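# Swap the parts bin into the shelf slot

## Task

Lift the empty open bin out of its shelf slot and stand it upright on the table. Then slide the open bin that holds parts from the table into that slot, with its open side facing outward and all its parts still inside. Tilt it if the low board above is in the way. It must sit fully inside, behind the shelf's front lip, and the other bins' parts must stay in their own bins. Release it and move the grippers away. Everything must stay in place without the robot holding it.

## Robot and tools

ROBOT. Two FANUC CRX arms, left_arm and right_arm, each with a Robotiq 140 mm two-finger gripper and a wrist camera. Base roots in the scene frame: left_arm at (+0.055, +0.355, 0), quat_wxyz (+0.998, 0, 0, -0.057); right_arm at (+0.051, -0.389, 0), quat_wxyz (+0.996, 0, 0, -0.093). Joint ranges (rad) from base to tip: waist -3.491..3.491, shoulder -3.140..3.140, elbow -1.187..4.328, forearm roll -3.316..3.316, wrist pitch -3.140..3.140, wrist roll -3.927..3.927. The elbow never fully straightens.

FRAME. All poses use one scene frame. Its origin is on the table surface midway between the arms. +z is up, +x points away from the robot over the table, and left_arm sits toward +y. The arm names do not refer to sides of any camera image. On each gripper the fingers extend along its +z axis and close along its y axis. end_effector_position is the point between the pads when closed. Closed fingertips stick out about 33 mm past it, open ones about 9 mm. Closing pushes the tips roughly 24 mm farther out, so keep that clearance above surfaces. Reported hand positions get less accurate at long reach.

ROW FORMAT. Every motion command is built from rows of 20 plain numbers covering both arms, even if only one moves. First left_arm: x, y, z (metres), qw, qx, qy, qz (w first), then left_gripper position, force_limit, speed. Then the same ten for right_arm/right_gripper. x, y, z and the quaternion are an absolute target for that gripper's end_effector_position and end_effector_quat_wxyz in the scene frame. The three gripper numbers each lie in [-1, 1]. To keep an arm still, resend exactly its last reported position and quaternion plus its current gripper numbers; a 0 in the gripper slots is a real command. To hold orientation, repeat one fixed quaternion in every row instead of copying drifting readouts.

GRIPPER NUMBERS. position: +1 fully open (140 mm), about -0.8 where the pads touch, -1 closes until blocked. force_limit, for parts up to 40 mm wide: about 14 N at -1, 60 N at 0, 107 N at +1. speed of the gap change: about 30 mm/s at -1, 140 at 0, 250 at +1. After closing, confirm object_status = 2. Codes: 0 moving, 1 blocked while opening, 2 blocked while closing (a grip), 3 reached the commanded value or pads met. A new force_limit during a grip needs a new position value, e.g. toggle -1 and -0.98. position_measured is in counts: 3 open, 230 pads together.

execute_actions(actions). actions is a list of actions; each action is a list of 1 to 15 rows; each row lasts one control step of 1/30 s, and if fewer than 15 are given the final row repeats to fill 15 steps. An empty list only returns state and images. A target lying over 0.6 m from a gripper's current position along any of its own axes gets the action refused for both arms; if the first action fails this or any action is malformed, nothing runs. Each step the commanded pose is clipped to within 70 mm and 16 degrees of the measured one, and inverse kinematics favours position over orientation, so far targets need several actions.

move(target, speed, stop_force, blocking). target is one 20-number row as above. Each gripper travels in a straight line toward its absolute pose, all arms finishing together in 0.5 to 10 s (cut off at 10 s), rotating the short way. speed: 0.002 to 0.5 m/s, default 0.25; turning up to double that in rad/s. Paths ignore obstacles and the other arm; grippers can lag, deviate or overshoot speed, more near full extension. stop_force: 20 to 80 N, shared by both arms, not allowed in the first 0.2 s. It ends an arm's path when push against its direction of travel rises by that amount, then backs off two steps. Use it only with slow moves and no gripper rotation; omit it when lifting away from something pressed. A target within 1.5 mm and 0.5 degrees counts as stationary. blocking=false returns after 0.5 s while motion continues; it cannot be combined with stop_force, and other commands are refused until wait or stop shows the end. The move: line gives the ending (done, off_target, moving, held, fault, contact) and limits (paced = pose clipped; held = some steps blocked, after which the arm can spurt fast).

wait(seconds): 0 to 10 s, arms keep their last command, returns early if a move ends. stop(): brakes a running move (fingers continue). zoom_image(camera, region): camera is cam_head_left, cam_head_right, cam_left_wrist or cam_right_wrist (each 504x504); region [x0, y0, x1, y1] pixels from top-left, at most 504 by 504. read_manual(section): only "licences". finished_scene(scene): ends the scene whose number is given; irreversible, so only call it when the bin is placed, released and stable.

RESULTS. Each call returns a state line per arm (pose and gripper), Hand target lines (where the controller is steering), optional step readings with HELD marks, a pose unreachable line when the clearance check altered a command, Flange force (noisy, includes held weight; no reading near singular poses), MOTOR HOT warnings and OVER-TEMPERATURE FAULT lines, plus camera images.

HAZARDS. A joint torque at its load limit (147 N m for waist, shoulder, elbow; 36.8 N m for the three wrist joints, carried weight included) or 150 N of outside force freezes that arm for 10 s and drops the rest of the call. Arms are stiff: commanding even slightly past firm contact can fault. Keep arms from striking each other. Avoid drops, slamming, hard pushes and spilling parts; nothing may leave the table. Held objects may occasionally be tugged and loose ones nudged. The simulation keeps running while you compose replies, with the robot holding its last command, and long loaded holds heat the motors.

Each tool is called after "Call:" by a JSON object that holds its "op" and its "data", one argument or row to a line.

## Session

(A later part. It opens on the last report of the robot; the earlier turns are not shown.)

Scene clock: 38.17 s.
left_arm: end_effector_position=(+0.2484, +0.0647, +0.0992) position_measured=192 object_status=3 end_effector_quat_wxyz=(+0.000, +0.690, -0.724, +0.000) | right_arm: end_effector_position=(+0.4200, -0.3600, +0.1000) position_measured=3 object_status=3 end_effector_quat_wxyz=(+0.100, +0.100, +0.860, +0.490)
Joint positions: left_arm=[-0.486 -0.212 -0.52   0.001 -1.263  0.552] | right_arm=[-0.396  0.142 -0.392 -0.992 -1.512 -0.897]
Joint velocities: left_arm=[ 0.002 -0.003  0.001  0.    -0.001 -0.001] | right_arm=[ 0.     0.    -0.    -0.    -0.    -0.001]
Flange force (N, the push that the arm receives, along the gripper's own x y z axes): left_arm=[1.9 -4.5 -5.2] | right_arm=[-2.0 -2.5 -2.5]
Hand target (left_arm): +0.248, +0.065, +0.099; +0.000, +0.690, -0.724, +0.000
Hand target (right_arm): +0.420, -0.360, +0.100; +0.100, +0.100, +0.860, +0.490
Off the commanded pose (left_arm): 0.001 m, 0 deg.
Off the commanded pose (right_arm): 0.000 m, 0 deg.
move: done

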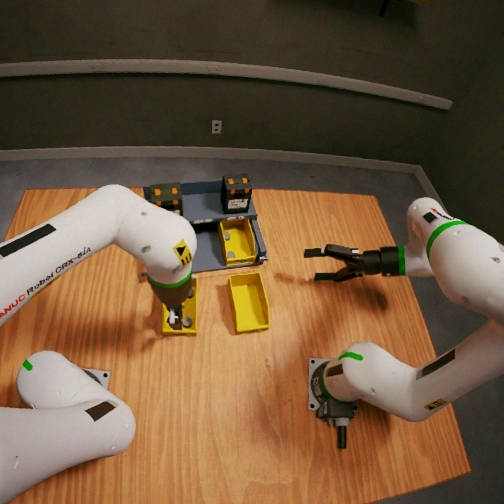

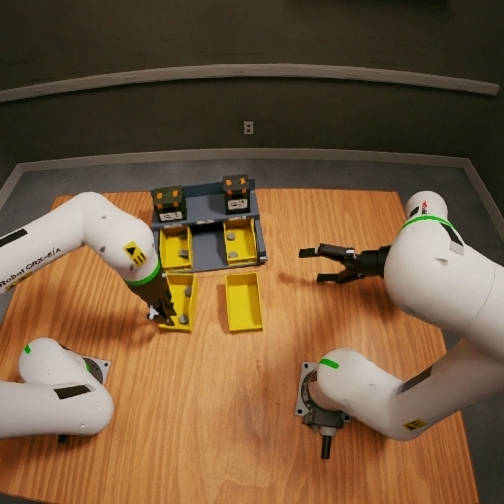

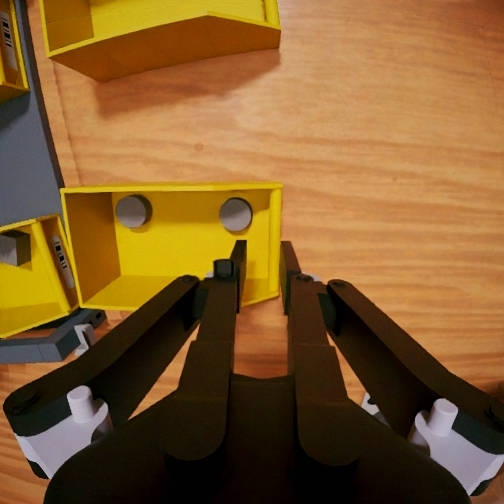

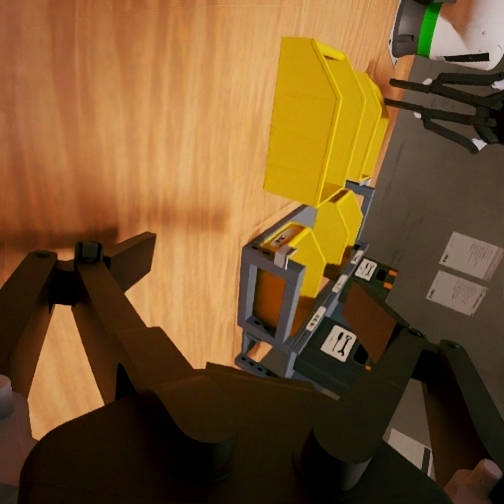

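Call:
{"op": "move", "data": {
  "target": [0.238,0.069,0.085,0,0.695,-0.719,0,-0.55,0.8,-0.5,0.42,-0.36,0.1,0.1,0.1,0.86,0.49,1,0,0]
}}

Call:
{"op": "move", "data": {
  "target": [0.238,0.069,0.05,0,0.695,-0.719,0,-0.55,0.8,-0.5,0.42,-0.36,0.1,0.1,0.1,0.86,0.49,1,0,0],
  "speed": 0.04
}}

Call:
{"op": "move", "data": {
  "target": [0.238,0.069,0.05,0,0.695,-0.719,0,-1,1,-0.5,0.42,-0.36,0.1,0.1,0.1,0.86,0.49,1,0,0]
}}

Call:
{"op": "move", "data": {
  "target": [0.25,-0.02,0.15,0,0.743,-0.669,0,-1,1,-0.5,0.42,-0.36,0.1,0.1,0.1,0.86,0.49,1,0,0],
  "speed": 0.1
}}

Call:
{"op": "move", "data": {
  "target": [0.41,-0.032,0.16,0.03,0.742,-0.668,-0.027,-1,1,-0.5,0.42,-0.36,0.1,0.1,0.1,0.86,0.49,1,0,0],
  "speed": 0.12
}}

Scene clock: 41.50 s.
left_arm: end_effector_position=(+0.2380, +0.0690, +0.0850) position_measured=199 object_status=3 end_effector_quat_wxyz=(-0.000, +0.695, -0.719, -0.000) | right_arm: end_effector_position=(+0.4200, -0.3600, +0.1000) position_measured=3 object_status=3 end_effector_quat_wxyz=(+0.100, +0.100, +0.860, +0.490)
Joint positions: left_arm=[-0.494 -0.225 -0.565 -0.    -1.232  0.575] | right_arm=[-0.396  0.142 -0.392 -0.992 -1.512 -0.897]
Joint velocities: left_arm=[ 0.  0. -0. -0.  0.  0.] | right_arm=[-0.    -0.     0.001  0.     0.    -0.001]
Flange force (N, the push that the arm receives, along the gripper's own x y z axes): left_arm=[1.3 -5.1 -5.3] | right_arm=[-1.9 -0.6 -0.1]
Hand target (left_arm): +0.238, +0.069, +0.085; -0.000, +0.695, -0.719, -0.000
Hand target (right_arm): +0.420, -0.360, +0.100; +0.100, +0.100, +0.860, +0.490
Off the commanded pose (left_arm): 0.000 m, 0 deg.
Off the commanded pose (right_arm): 0.000 m, 0 deg.
move: done

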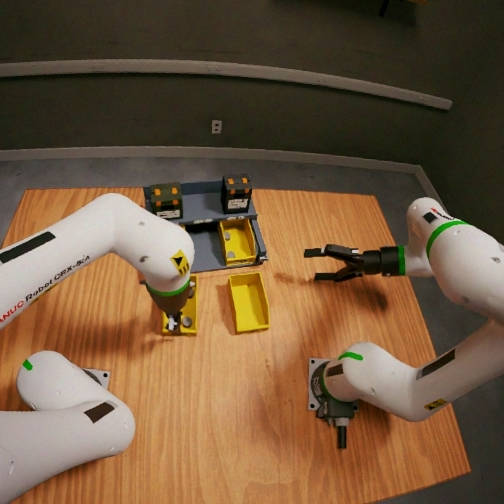

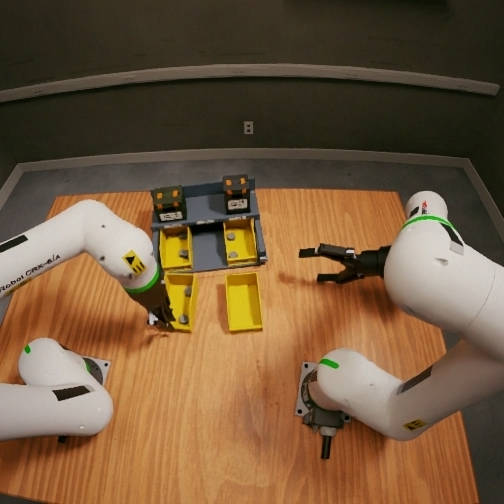

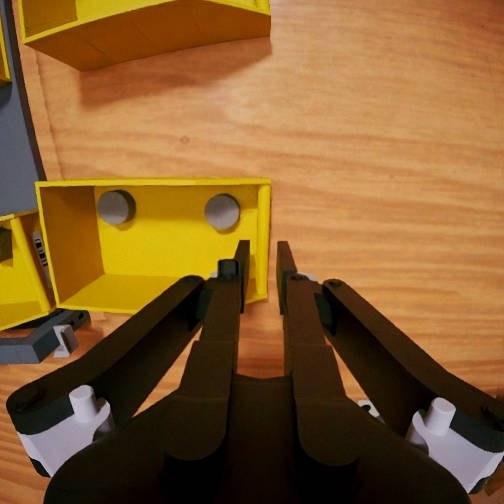

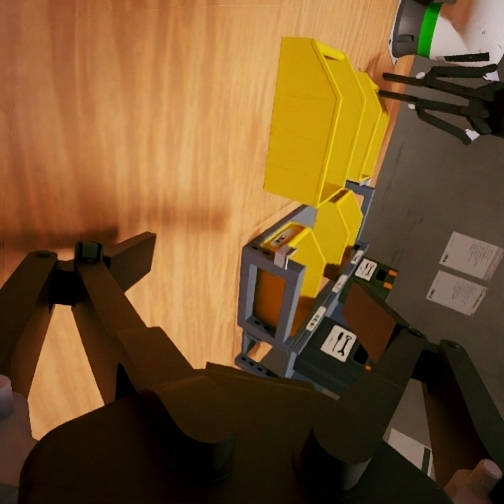

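Scene clock: 42.63 s.
left_arm: end_effector_position=(+0.2380, +0.0691, +0.0500) position_measured=199 object_status=3 end_effector_quat_wxyz=(-0.000, +0.695, -0.719, -0.000) | right_arm: end_effector_position=(+0.4200, -0.3600, +0.1000) position_measured=3 object_status=3 end_effector_quat_wxyz=(+0.100, +0.100, +0.860, +0.490)
Joint positions: left_arm=[-0.494 -0.187 -0.622 -0.    -1.136  0.575] | right_arm=[-0.396  0.142 -0.392 -0.992 -1.512 -0.897]
Joint velocities: left_arm=[-0.     0.     0.     0.001  0.     0.   ] | right_arm=[-0.    -0.    -0.001  0.     0.    -0.001]
Flange force (N, the push that the arm receives, along the gripper's own x y z axes): left_arm=[2.1 -4.8 -4.1] | right_arm=[-4.0 -4.0 -2.4]
Hand target (left_arm): +0.238, +0.069, +0.050; -0.000, +0.695, -0.719, -0.000
Hand target (right_arm): +0.420, -0.360, +0.100; +0.100, +0.100, +0.860, +0.490
Off the commanded pose (left_arm): 0.000 m, 0 deg.
Off the commanded pose (right_arm): 0.000 m, 0 deg.
move: done

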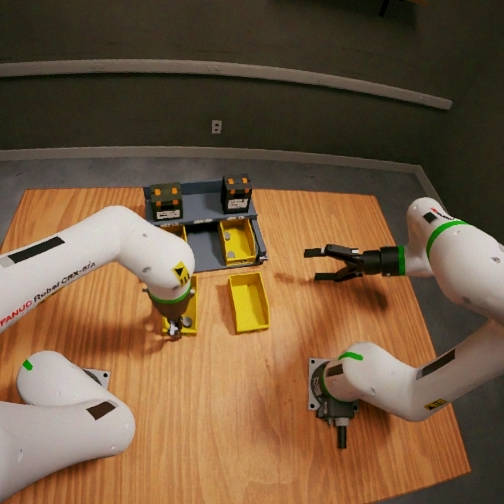

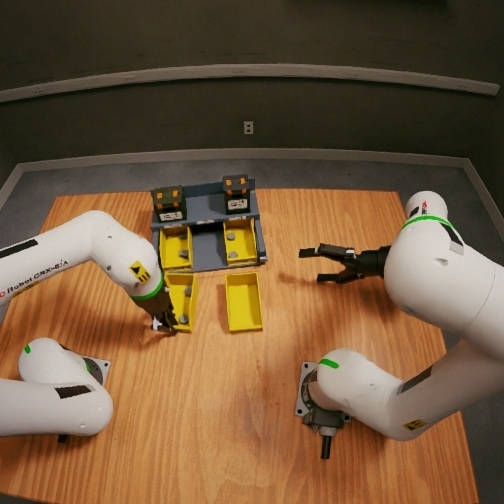

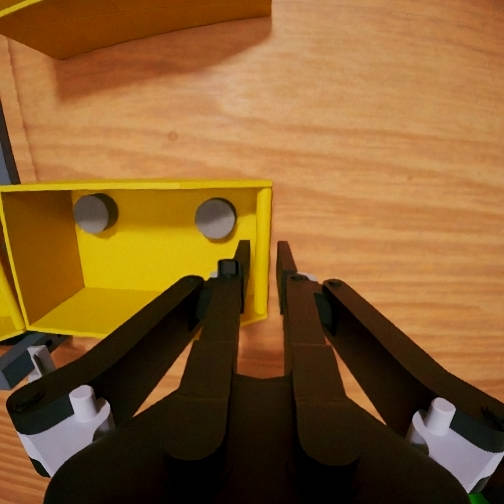

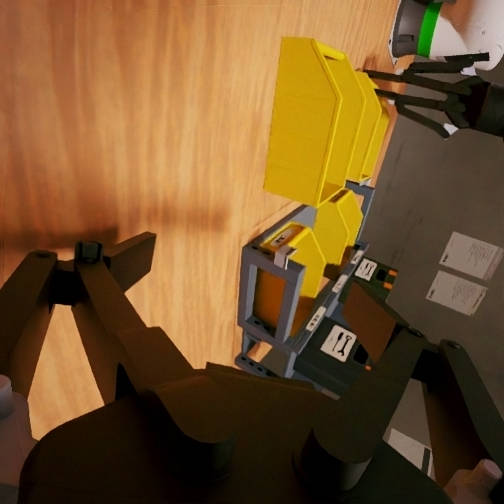

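Scene clock: 43.33 s.
left_arm: end_effector_position=(+0.2379, +0.0690, +0.0500) position_measured=224 object_status=2 end_effector_quat_wxyz=(+0.000, +0.695, -0.719, -0.000) | right_arm: end_effector_position=(+0.4200, -0.3600, +0.1000) position_measured=3 object_status=3 end_effector_quat_wxyz=(+0.100, +0.100, +0.860, +0.490)
Joint positions: left_arm=[-0.494 -0.186 -0.622 -0.    -1.135  0.575] | right_arm=[-0.396  0.142 -0.392 -0.992 -1.512 -0.897]
Joint velocities: left_arm=[-0.     0.001  0.001 -0.    -0.001 -0.   ] | right_arm=[ 0. -0.  0. -0. -0.  0.]
Flange force (N, the push that the arm receives, along the gripper's own x y z axes): left_arm=[-10.9 -1.6 -41.6] | right_arm=[-4.2 -2.8 -2.5]
Hand target (left_arm): +0.238, +0.069, +0.050; -0.000, +0.695, -0.719, -0.000
Hand target (right_arm): +0.420, -0.360, +0.100; +0.100, +0.100, +0.860, +0.490
Off the commanded pose (left_arm): 0.000 m, 0 deg.
Off the commanded pose (right_arm): 0.000 m, 0 deg.
move: done

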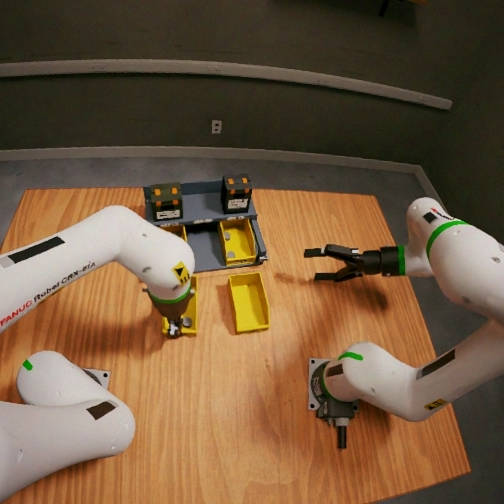

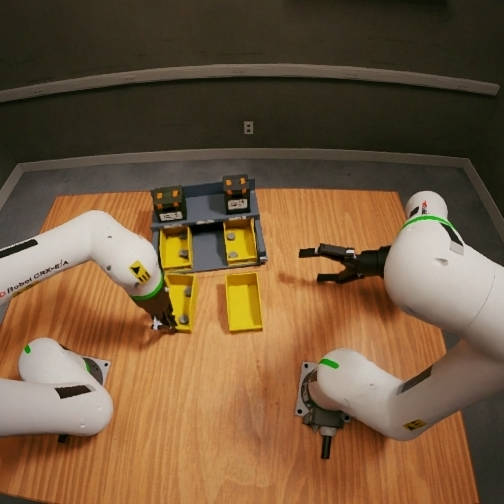

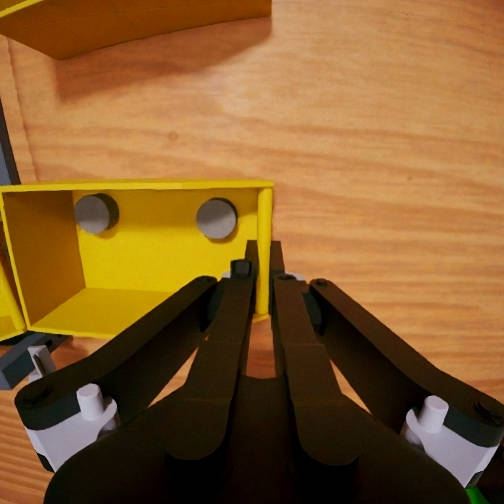

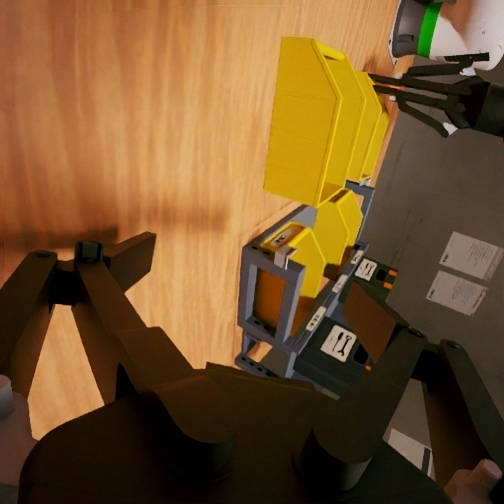

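Scene clock: 45.00 s.
left_arm: end_effector_position=(+0.2499, -0.0200, +0.1498) position_measured=224 object_status=2 end_effector_quat_wxyz=(-0.000, +0.743, -0.669, -0.000) | right_arm: end_effector_position=(+0.4200, -0.3600, +0.1000) position_measured=3 object_status=3 end_effector_quat_wxyz=(+0.100, +0.100, +0.860, +0.490)
Joint positions: left_arm=[-0.665 -0.045 -0.251 -0.    -1.365  0.883] | right_arm=[-0.396  0.142 -0.392 -0.992 -1.512 -0.897]
Joint velocities: left_arm=[-0.     0.001  0.001 -0.001 -0.     0.001] | right_arm=[-0.     0.     0.    -0.    -0.    -0.001]
Flange force (N, the push that the arm receives, along the gripper's own x y z axes): left_arm=[3.5 -4.5 -2.5] | right_arm=[-3.5 -3.1 -2.8]
Hand target (left_arm): +0.250, -0.020, +0.150; -0.000, +0.743, -0.669, -0.000
Hand target (right_arm): +0.420, -0.360, +0.100; +0.100, +0.100, +0.860, +0.490
Off the commanded pose (left_arm): 0.000 m, 0 deg.
Off the commanded pose (right_arm): 0.000 m, 0 deg.
move: done

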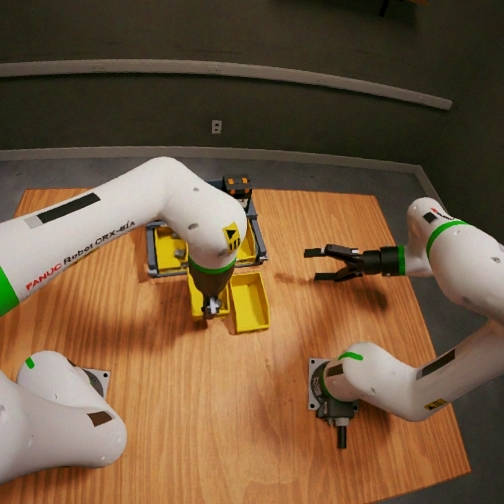

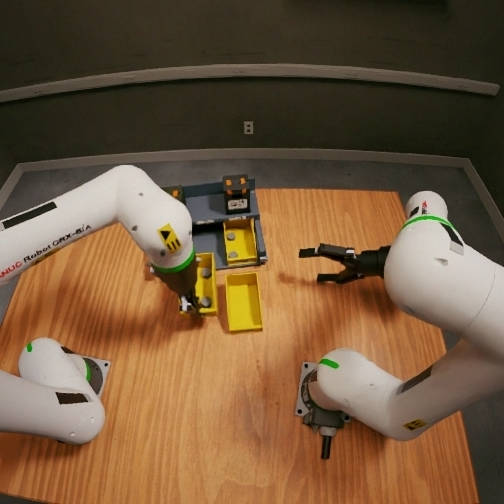

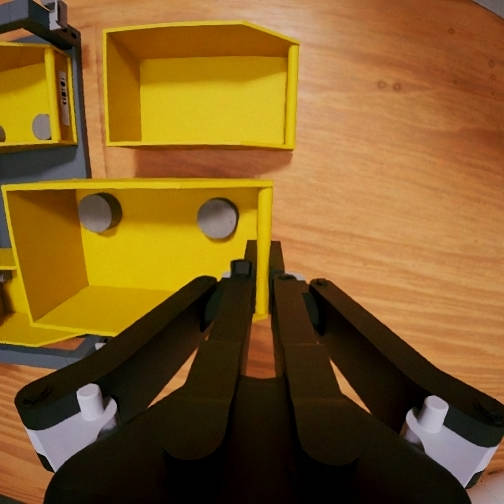

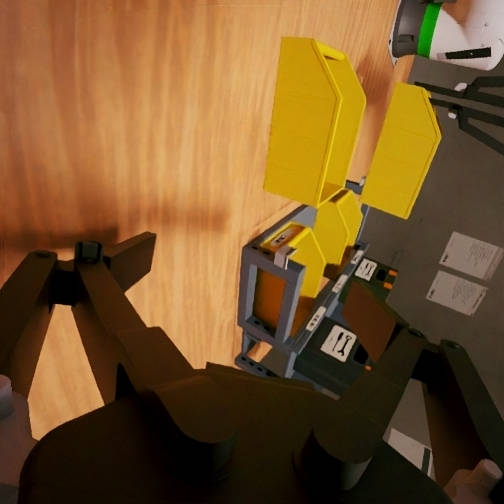

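Scene clock: 46.70 s.
left_arm: end_effector_position=(+0.4101, -0.0325, +0.1599) position_measured=224 object_status=2 end_effector_quat_wxyz=(+0.030, +0.743, -0.669, -0.027) | right_arm: end_effector_position=(+0.4200, -0.3600, +0.1000) position_measured=3 object_status=3 end_effector_quat_wxyz=(+0.100, +0.100, +0.860, +0.490)
Joint positions: left_arm=[-0.43   0.253  0.082  0.05  -1.464  0.643] | right_arm=[-0.396  0.142 -0.392 -0.992 -1.512 -0.897]
Joint velocities: left_arm=[ 0.     0.001  0.001 -0.    -0.    -0.   ] | right_arm=[ 0.    -0.     0.    -0.     0.    -0.002]
Flange force (N, the push that the arm receives, along the gripper's own x y z axes): left_arm=[6.1 -7.3 -2.0] | right_arm=[-6.1 -4.5 -2.1]
Hand target (left_arm): +0.410, -0.032, +0.160; +0.030, +0.743, -0.669, -0.027
Hand target (right_arm): +0.420, -0.360, +0.100; +0.100, +0.100, +0.860, +0.490
Off the commanded pose (left_arm): 0.000 m, 0 deg.
Off the commanded pose (right_arm): 0.000 m, 0 deg.
move: done

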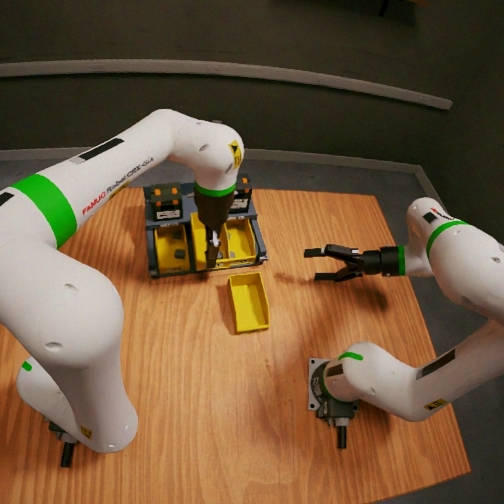

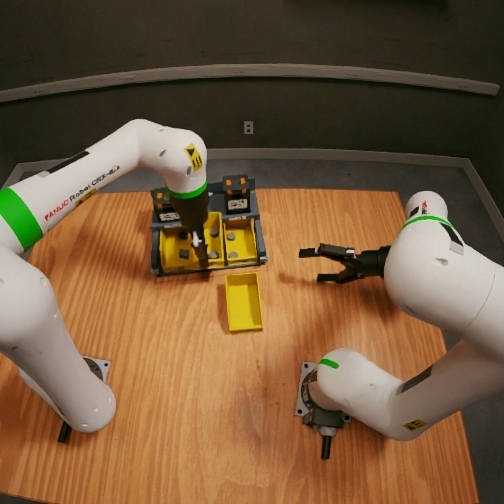

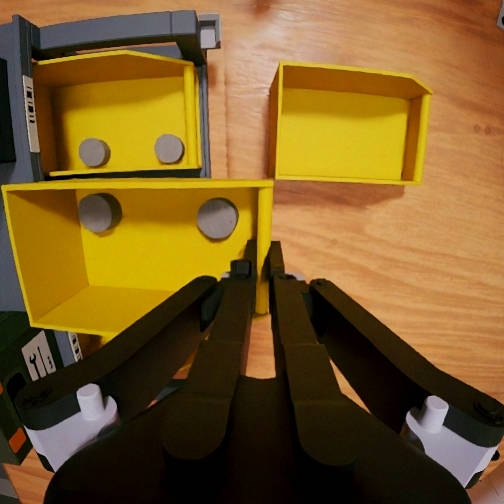

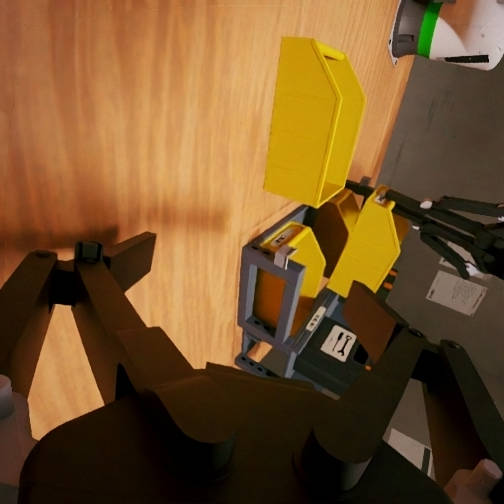

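Call:
{"op": "move", "data": {
  "target": [0.42,-0.028,0.089,0.052,0.741,-0.667,-0.047,-1,1,-0.5,0.42,-0.36,0.1,0.1,0.1,0.86,0.49,1,0,0],
  "speed": 0.04,
  "stop_force": 25
}}

Call:
{"op": "move", "data": {
  "target": [0.479,-0.022,0.08,0.052,0.741,-0.667,-0.047,-1,1,-0.5,0.42,-0.36,0.1,0.1,0.1,0.86,0.49,1,0,0],
  "speed": 0.025,
  "stop_force": 25
}}

Call:
{"op": "move", "data": {
  "target": [0.474,-0.022,0.057,0,0.743,-0.669,0,-1,1,-0.5,0.42,-0.36,0.1,0.1,0.1,0.86,0.49,1,0,0],
  "speed": 0.035,
  "stop_force": 30
}}

Call:
{"op": "move", "data": {
  "target": [0.474,-0.022,0.057,0,0.743,-0.669,0,-0.55,1,-0.5,0.42,-0.36,0.1,0.1,0.1,0.86,0.49,1,0,0]
}}

Call:
{"op": "move", "data": {
  "target": [0.47,-0.022,0.22,0,0.743,-0.669,0,-0.55,1,-0.5,0.42,-0.36,0.1,0.1,0.1,0.86,0.49,1,0,0]
}}

Scene clock: 51.37 s.
left_arm: end_effector_position=(+0.4199, -0.0280, +0.0891) position_measured=224 object_status=2 end_effector_quat_wxyz=(+0.052, +0.742, -0.667, -0.047) | right_arm: end_effector_position=(+0.4200, -0.3600, +0.1000) position_measured=3 object_status=3 end_effector_quat_wxyz=(+0.100, +0.100, +0.860, +0.490)
Joint positions: left_arm=[-0.392  0.338  0.006  0.082 -1.356  0.589] | right_arm=[-0.396  0.142 -0.392 -0.992 -1.512 -0.897]
Joint velocities: left_arm=[-0.     0.001 -0.001 -0.    -0.    -0.   ] | right_arm=[-0.  0.  0. -0.  0. -0.]
Flange force (N, the push that the arm receives, along the gripper's own x y z axes): left_arm=[5.0 -7.0 -2.0] | right_arm=[-1.8 -0.5 -0.6]
Hand target (left_arm): +0.420, -0.028, +0.089; +0.052, +0.742, -0.667, -0.047
Hand target (right_arm): +0.420, -0.360, +0.100; +0.100, +0.100, +0.860, +0.490
Off the commanded pose (left_arm): 0.000 m, 0 deg.
Off the commanded pose (right_arm): 0.000 m, 0 deg.
move: done

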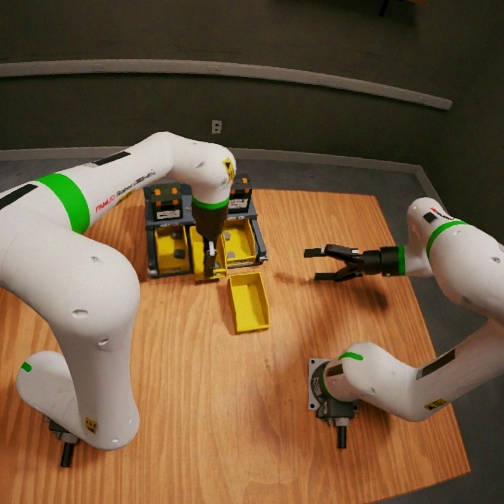

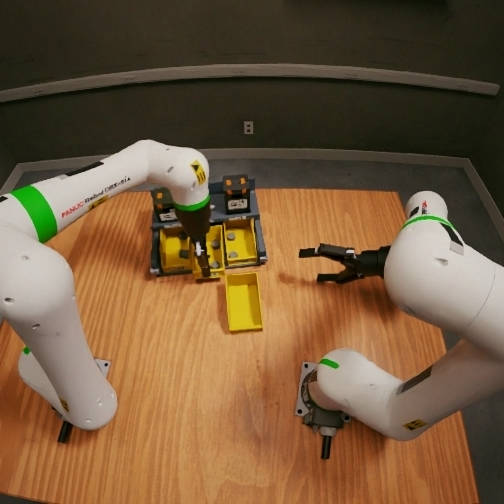

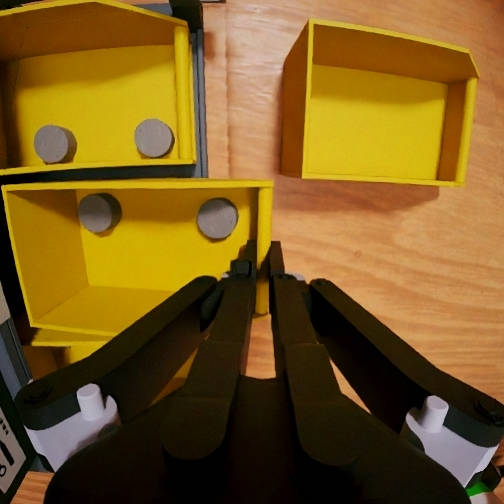

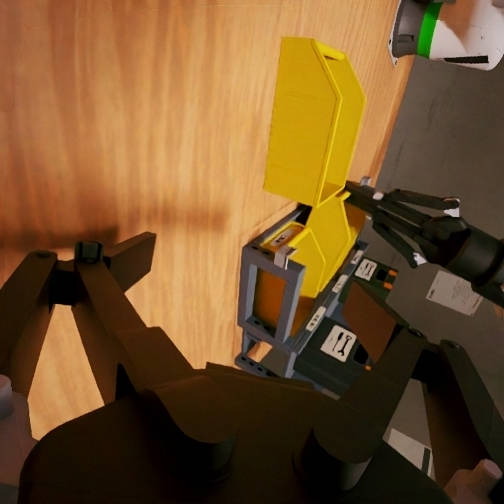

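Scene clock: 54.00 s.
left_arm: end_effector_position=(+0.4790, -0.0222, +0.0800) position_measured=224 object_status=2 end_effector_quat_wxyz=(+0.052, +0.741, -0.667, -0.047) | right_arm: end_effector_position=(+0.4200, -0.3600, +0.1000) position_measured=3 object_status=3 end_effector_quat_wxyz=(+0.100, +0.100, +0.860, +0.490)
Joint positions: left_arm=[-0.334  0.444  0.132  0.075 -1.38   0.535] | right_arm=[-0.396  0.142 -0.392 -0.992 -1.512 -0.897]
Joint velocities: left_arm=[ 0.     0.002  0.    -0.     0.    -0.   ] | right_arm=[-0.    -0.    -0.    -0.     0.     0.002]
Flange force (N, the push that the arm receives, along the gripper's own x y z axes): left_arm=[5.8 -6.8 -3.6] | right_arm=[-3.1 -4.3 -2.7]
Hand target (left_arm): +0.479, -0.022, +0.080; +0.052, +0.741, -0.667, -0.047
Hand target (right_arm): +0.420, -0.360, +0.100; +0.100, +0.100, +0.860, +0.490
Off the commanded pose (left_arm): 0.000 m, 0 deg.
Off the commanded pose (right_arm): 0.000 m, 0 deg.
move: done

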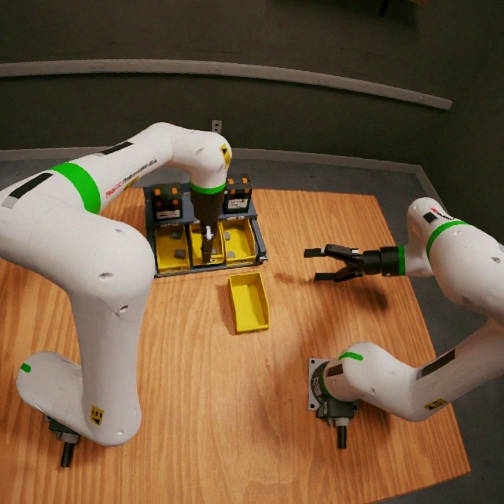

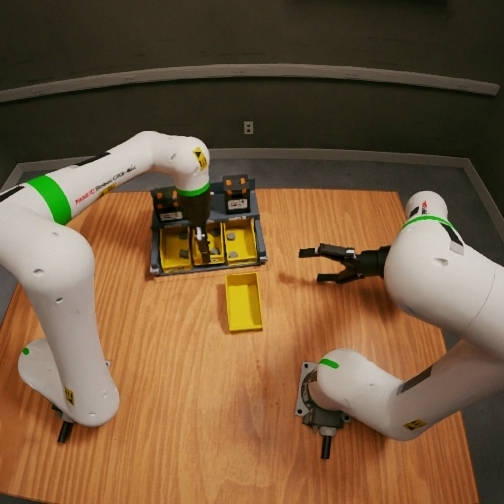

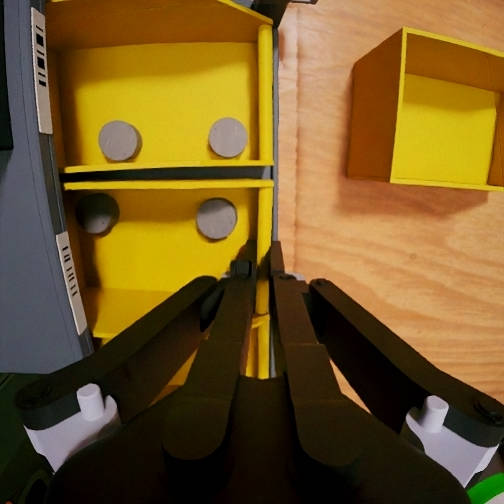

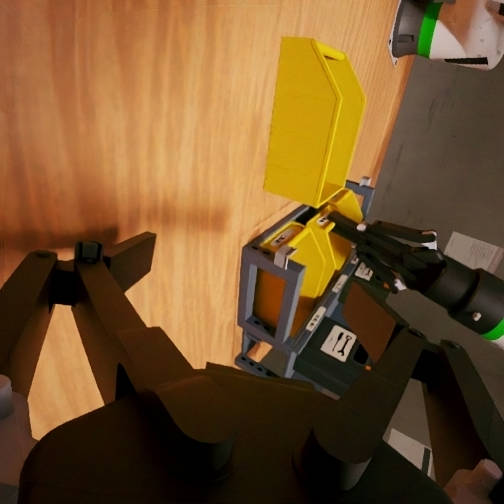

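Scene clock: 56.23 s.
left_arm: end_effector_position=(+0.4739, -0.0219, +0.0569) position_measured=224 object_status=2 end_effector_quat_wxyz=(+0.000, +0.743, -0.669, +0.000) | right_arm: end_effector_position=(+0.4200, -0.3600, +0.1000) position_measured=3 object_status=3 end_effector_quat_wxyz=(+0.100, +0.100, +0.860, +0.490)
Joint positions: left_arm=[-0.385  0.367 -0.     0.    -1.204  0.605] | right_arm=[-0.396  0.142 -0.392 -0.992 -1.512 -0.897]
Joint velocities: left_arm=[ 0.     0.001 -0.002 -0.     0.001  0.001] | right_arm=[-0.     0.    -0.    -0.     0.     0.001]
Flange force (N, the push that the arm receives, along the gripper's own x y z axes): left_arm=[3.7 -5.4 -1.1] | right_arm=[-4.2 -2.4 -1.6]
Hand target (left_arm): +0.474, -0.022, +0.057; +0.000, +0.743, -0.669, +0.000
Hand target (right_arm): +0.420, -0.360, +0.100; +0.100, +0.100, +0.860, +0.490
Off the commanded pose (left_arm): 0.000 m, 0 deg.
Off the commanded pose (right_arm): 0.000 m, 0 deg.
move: done

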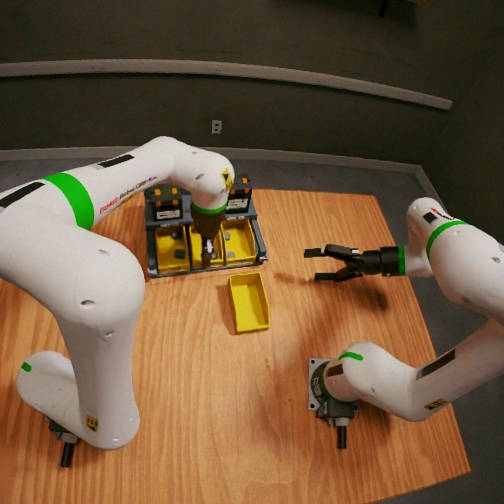

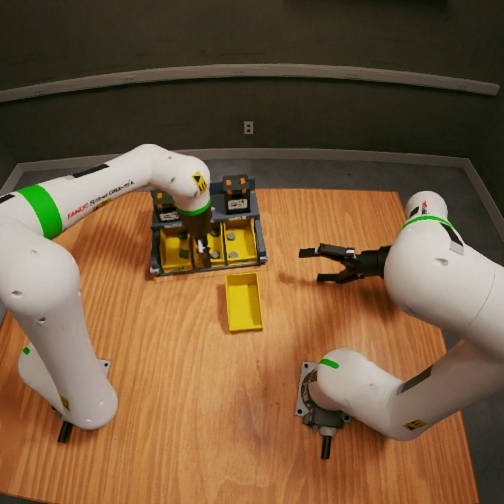

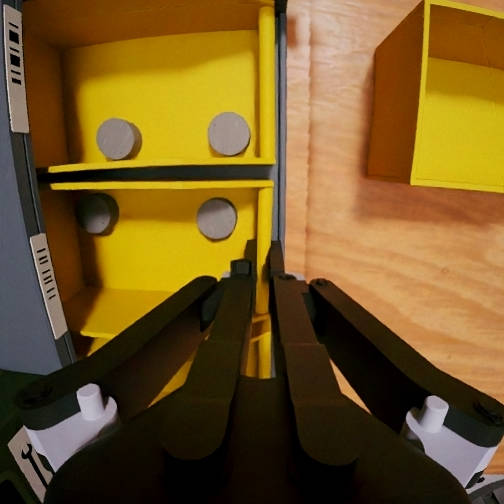

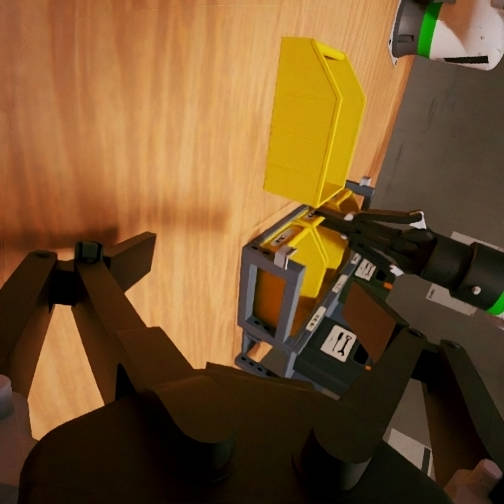

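Scene clock: 56.93 s.
left_arm: end_effector_position=(+0.4740, -0.0220, +0.0570) position_measured=199 object_status=3 end_effector_quat_wxyz=(-0.000, +0.743, -0.669, +0.000) | right_arm: end_effector_position=(+0.4200, -0.3600, +0.1000) position_measured=3 object_status=3 end_effector_quat_wxyz=(+0.100, +0.100, +0.860, +0.490)
Joint positions: left_arm=[-0.386  0.367  0.001 -0.    -1.204  0.605] | right_arm=[-0.396  0.142 -0.392 -0.992 -1.512 -0.897]
Joint velocities: left_arm=[-0.     0.001  0.     0.    -0.    -0.   ] | right_arm=[ 0.    -0.    -0.002  0.     0.     0.   ]
Flange force (N, the push that the arm receives, along the gripper's own x y z axes): left_arm=[4.2 -6.9 -3.6] | right_arm=[-3.9 -1.6 -1.5]
Hand target (left_arm): +0.474, -0.022, +0.057; -0.000, +0.743, -0.669, +0.000
Hand target (right_arm): +0.420, -0.360, +0.100; +0.100, +0.100, +0.860, +0.490
Off the commanded pose (left_arm): 0.000 m, 0 deg.
Off the commanded pose (right_arm): 0.000 m, 0 deg.
move: done

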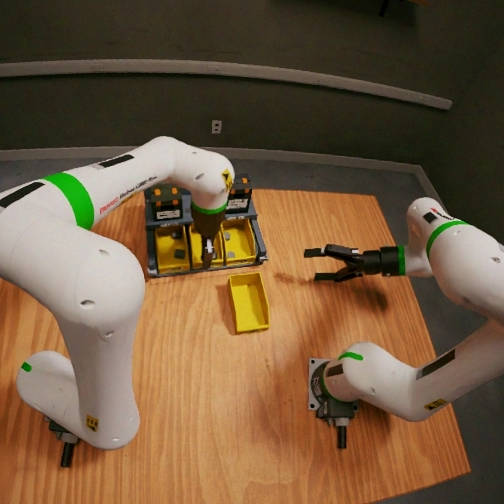

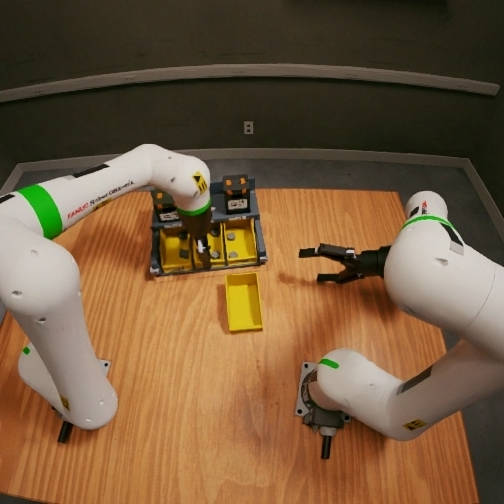

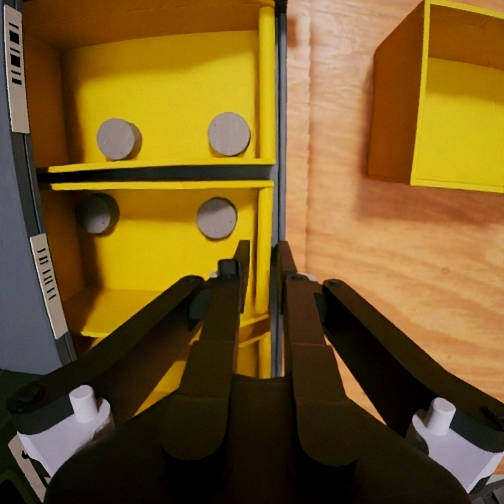

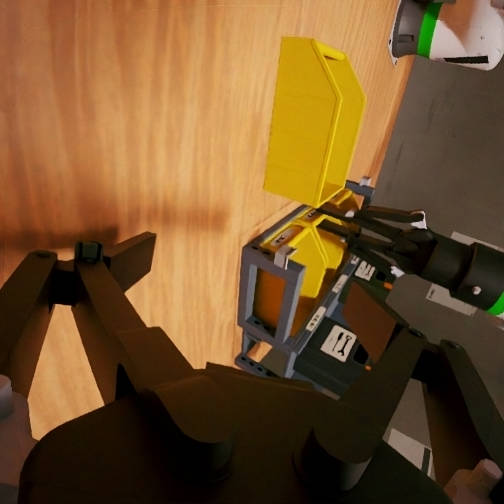

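Scene clock: 58.00 s.
left_arm: end_effector_position=(+0.4703, -0.0222, +0.2200) position_measured=199 object_status=3 end_effector_quat_wxyz=(+0.000, +0.743, -0.669, +0.000) | right_arm: end_effector_position=(+0.4200, -0.3600, +0.1000) position_measured=3 object_status=3 end_effector_quat_wxyz=(+0.100, +0.100, +0.860, +0.490)
Joint positions: left_arm=[-0.389  0.287  0.282  0.    -1.567  0.608] | right_arm=[-0.396  0.142 -0.392 -0.992 -1.512 -0.897]
Joint velocities: left_arm=[-0.001 -0.     0.001  0.    -0.001  0.   ] | right_arm=[-0.001 -0.    -0.001  0.    -0.    -0.001]
Flange force (N, the push that the arm receives, along the gripper's own x y z axes): left_arm=[5.5 -7.5 -6.3] | right_arm=[-4.8 -3.5 -3.6]
Hand target (left_arm): +0.470, -0.022, +0.220; +0.000, +0.743, -0.669, +0.000
Hand target (right_arm): +0.420, -0.360, +0.100; +0.100, +0.100, +0.860, +0.490
Off the commanded pose (left_arm): 0.000 m, 0 deg.
Off the commanded pose (right_arm): 0.000 m, 0 deg.
move: done

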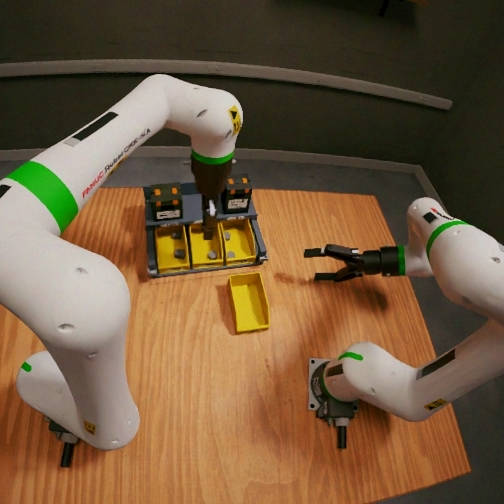

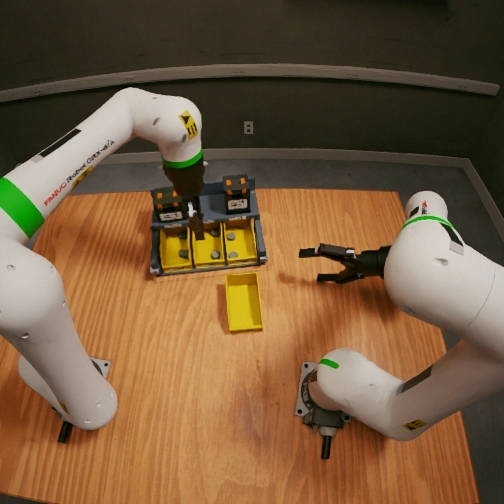

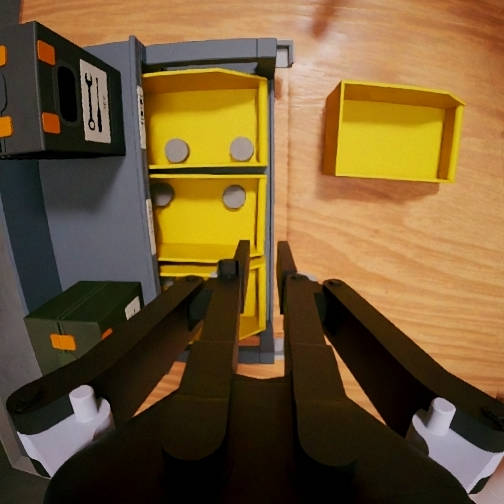

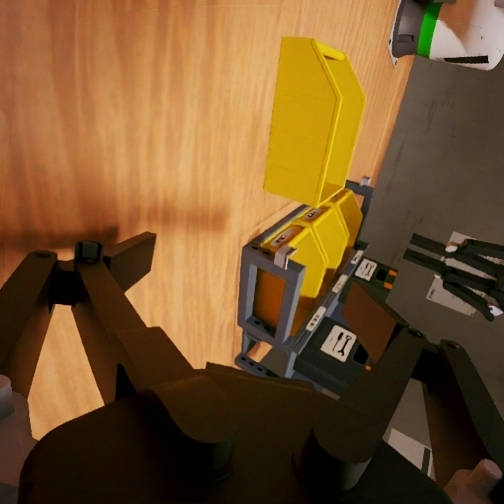

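Call:
{"op": "finished_scene", "data": {
  "scene": 1
}}

The scene is finished: the task was done.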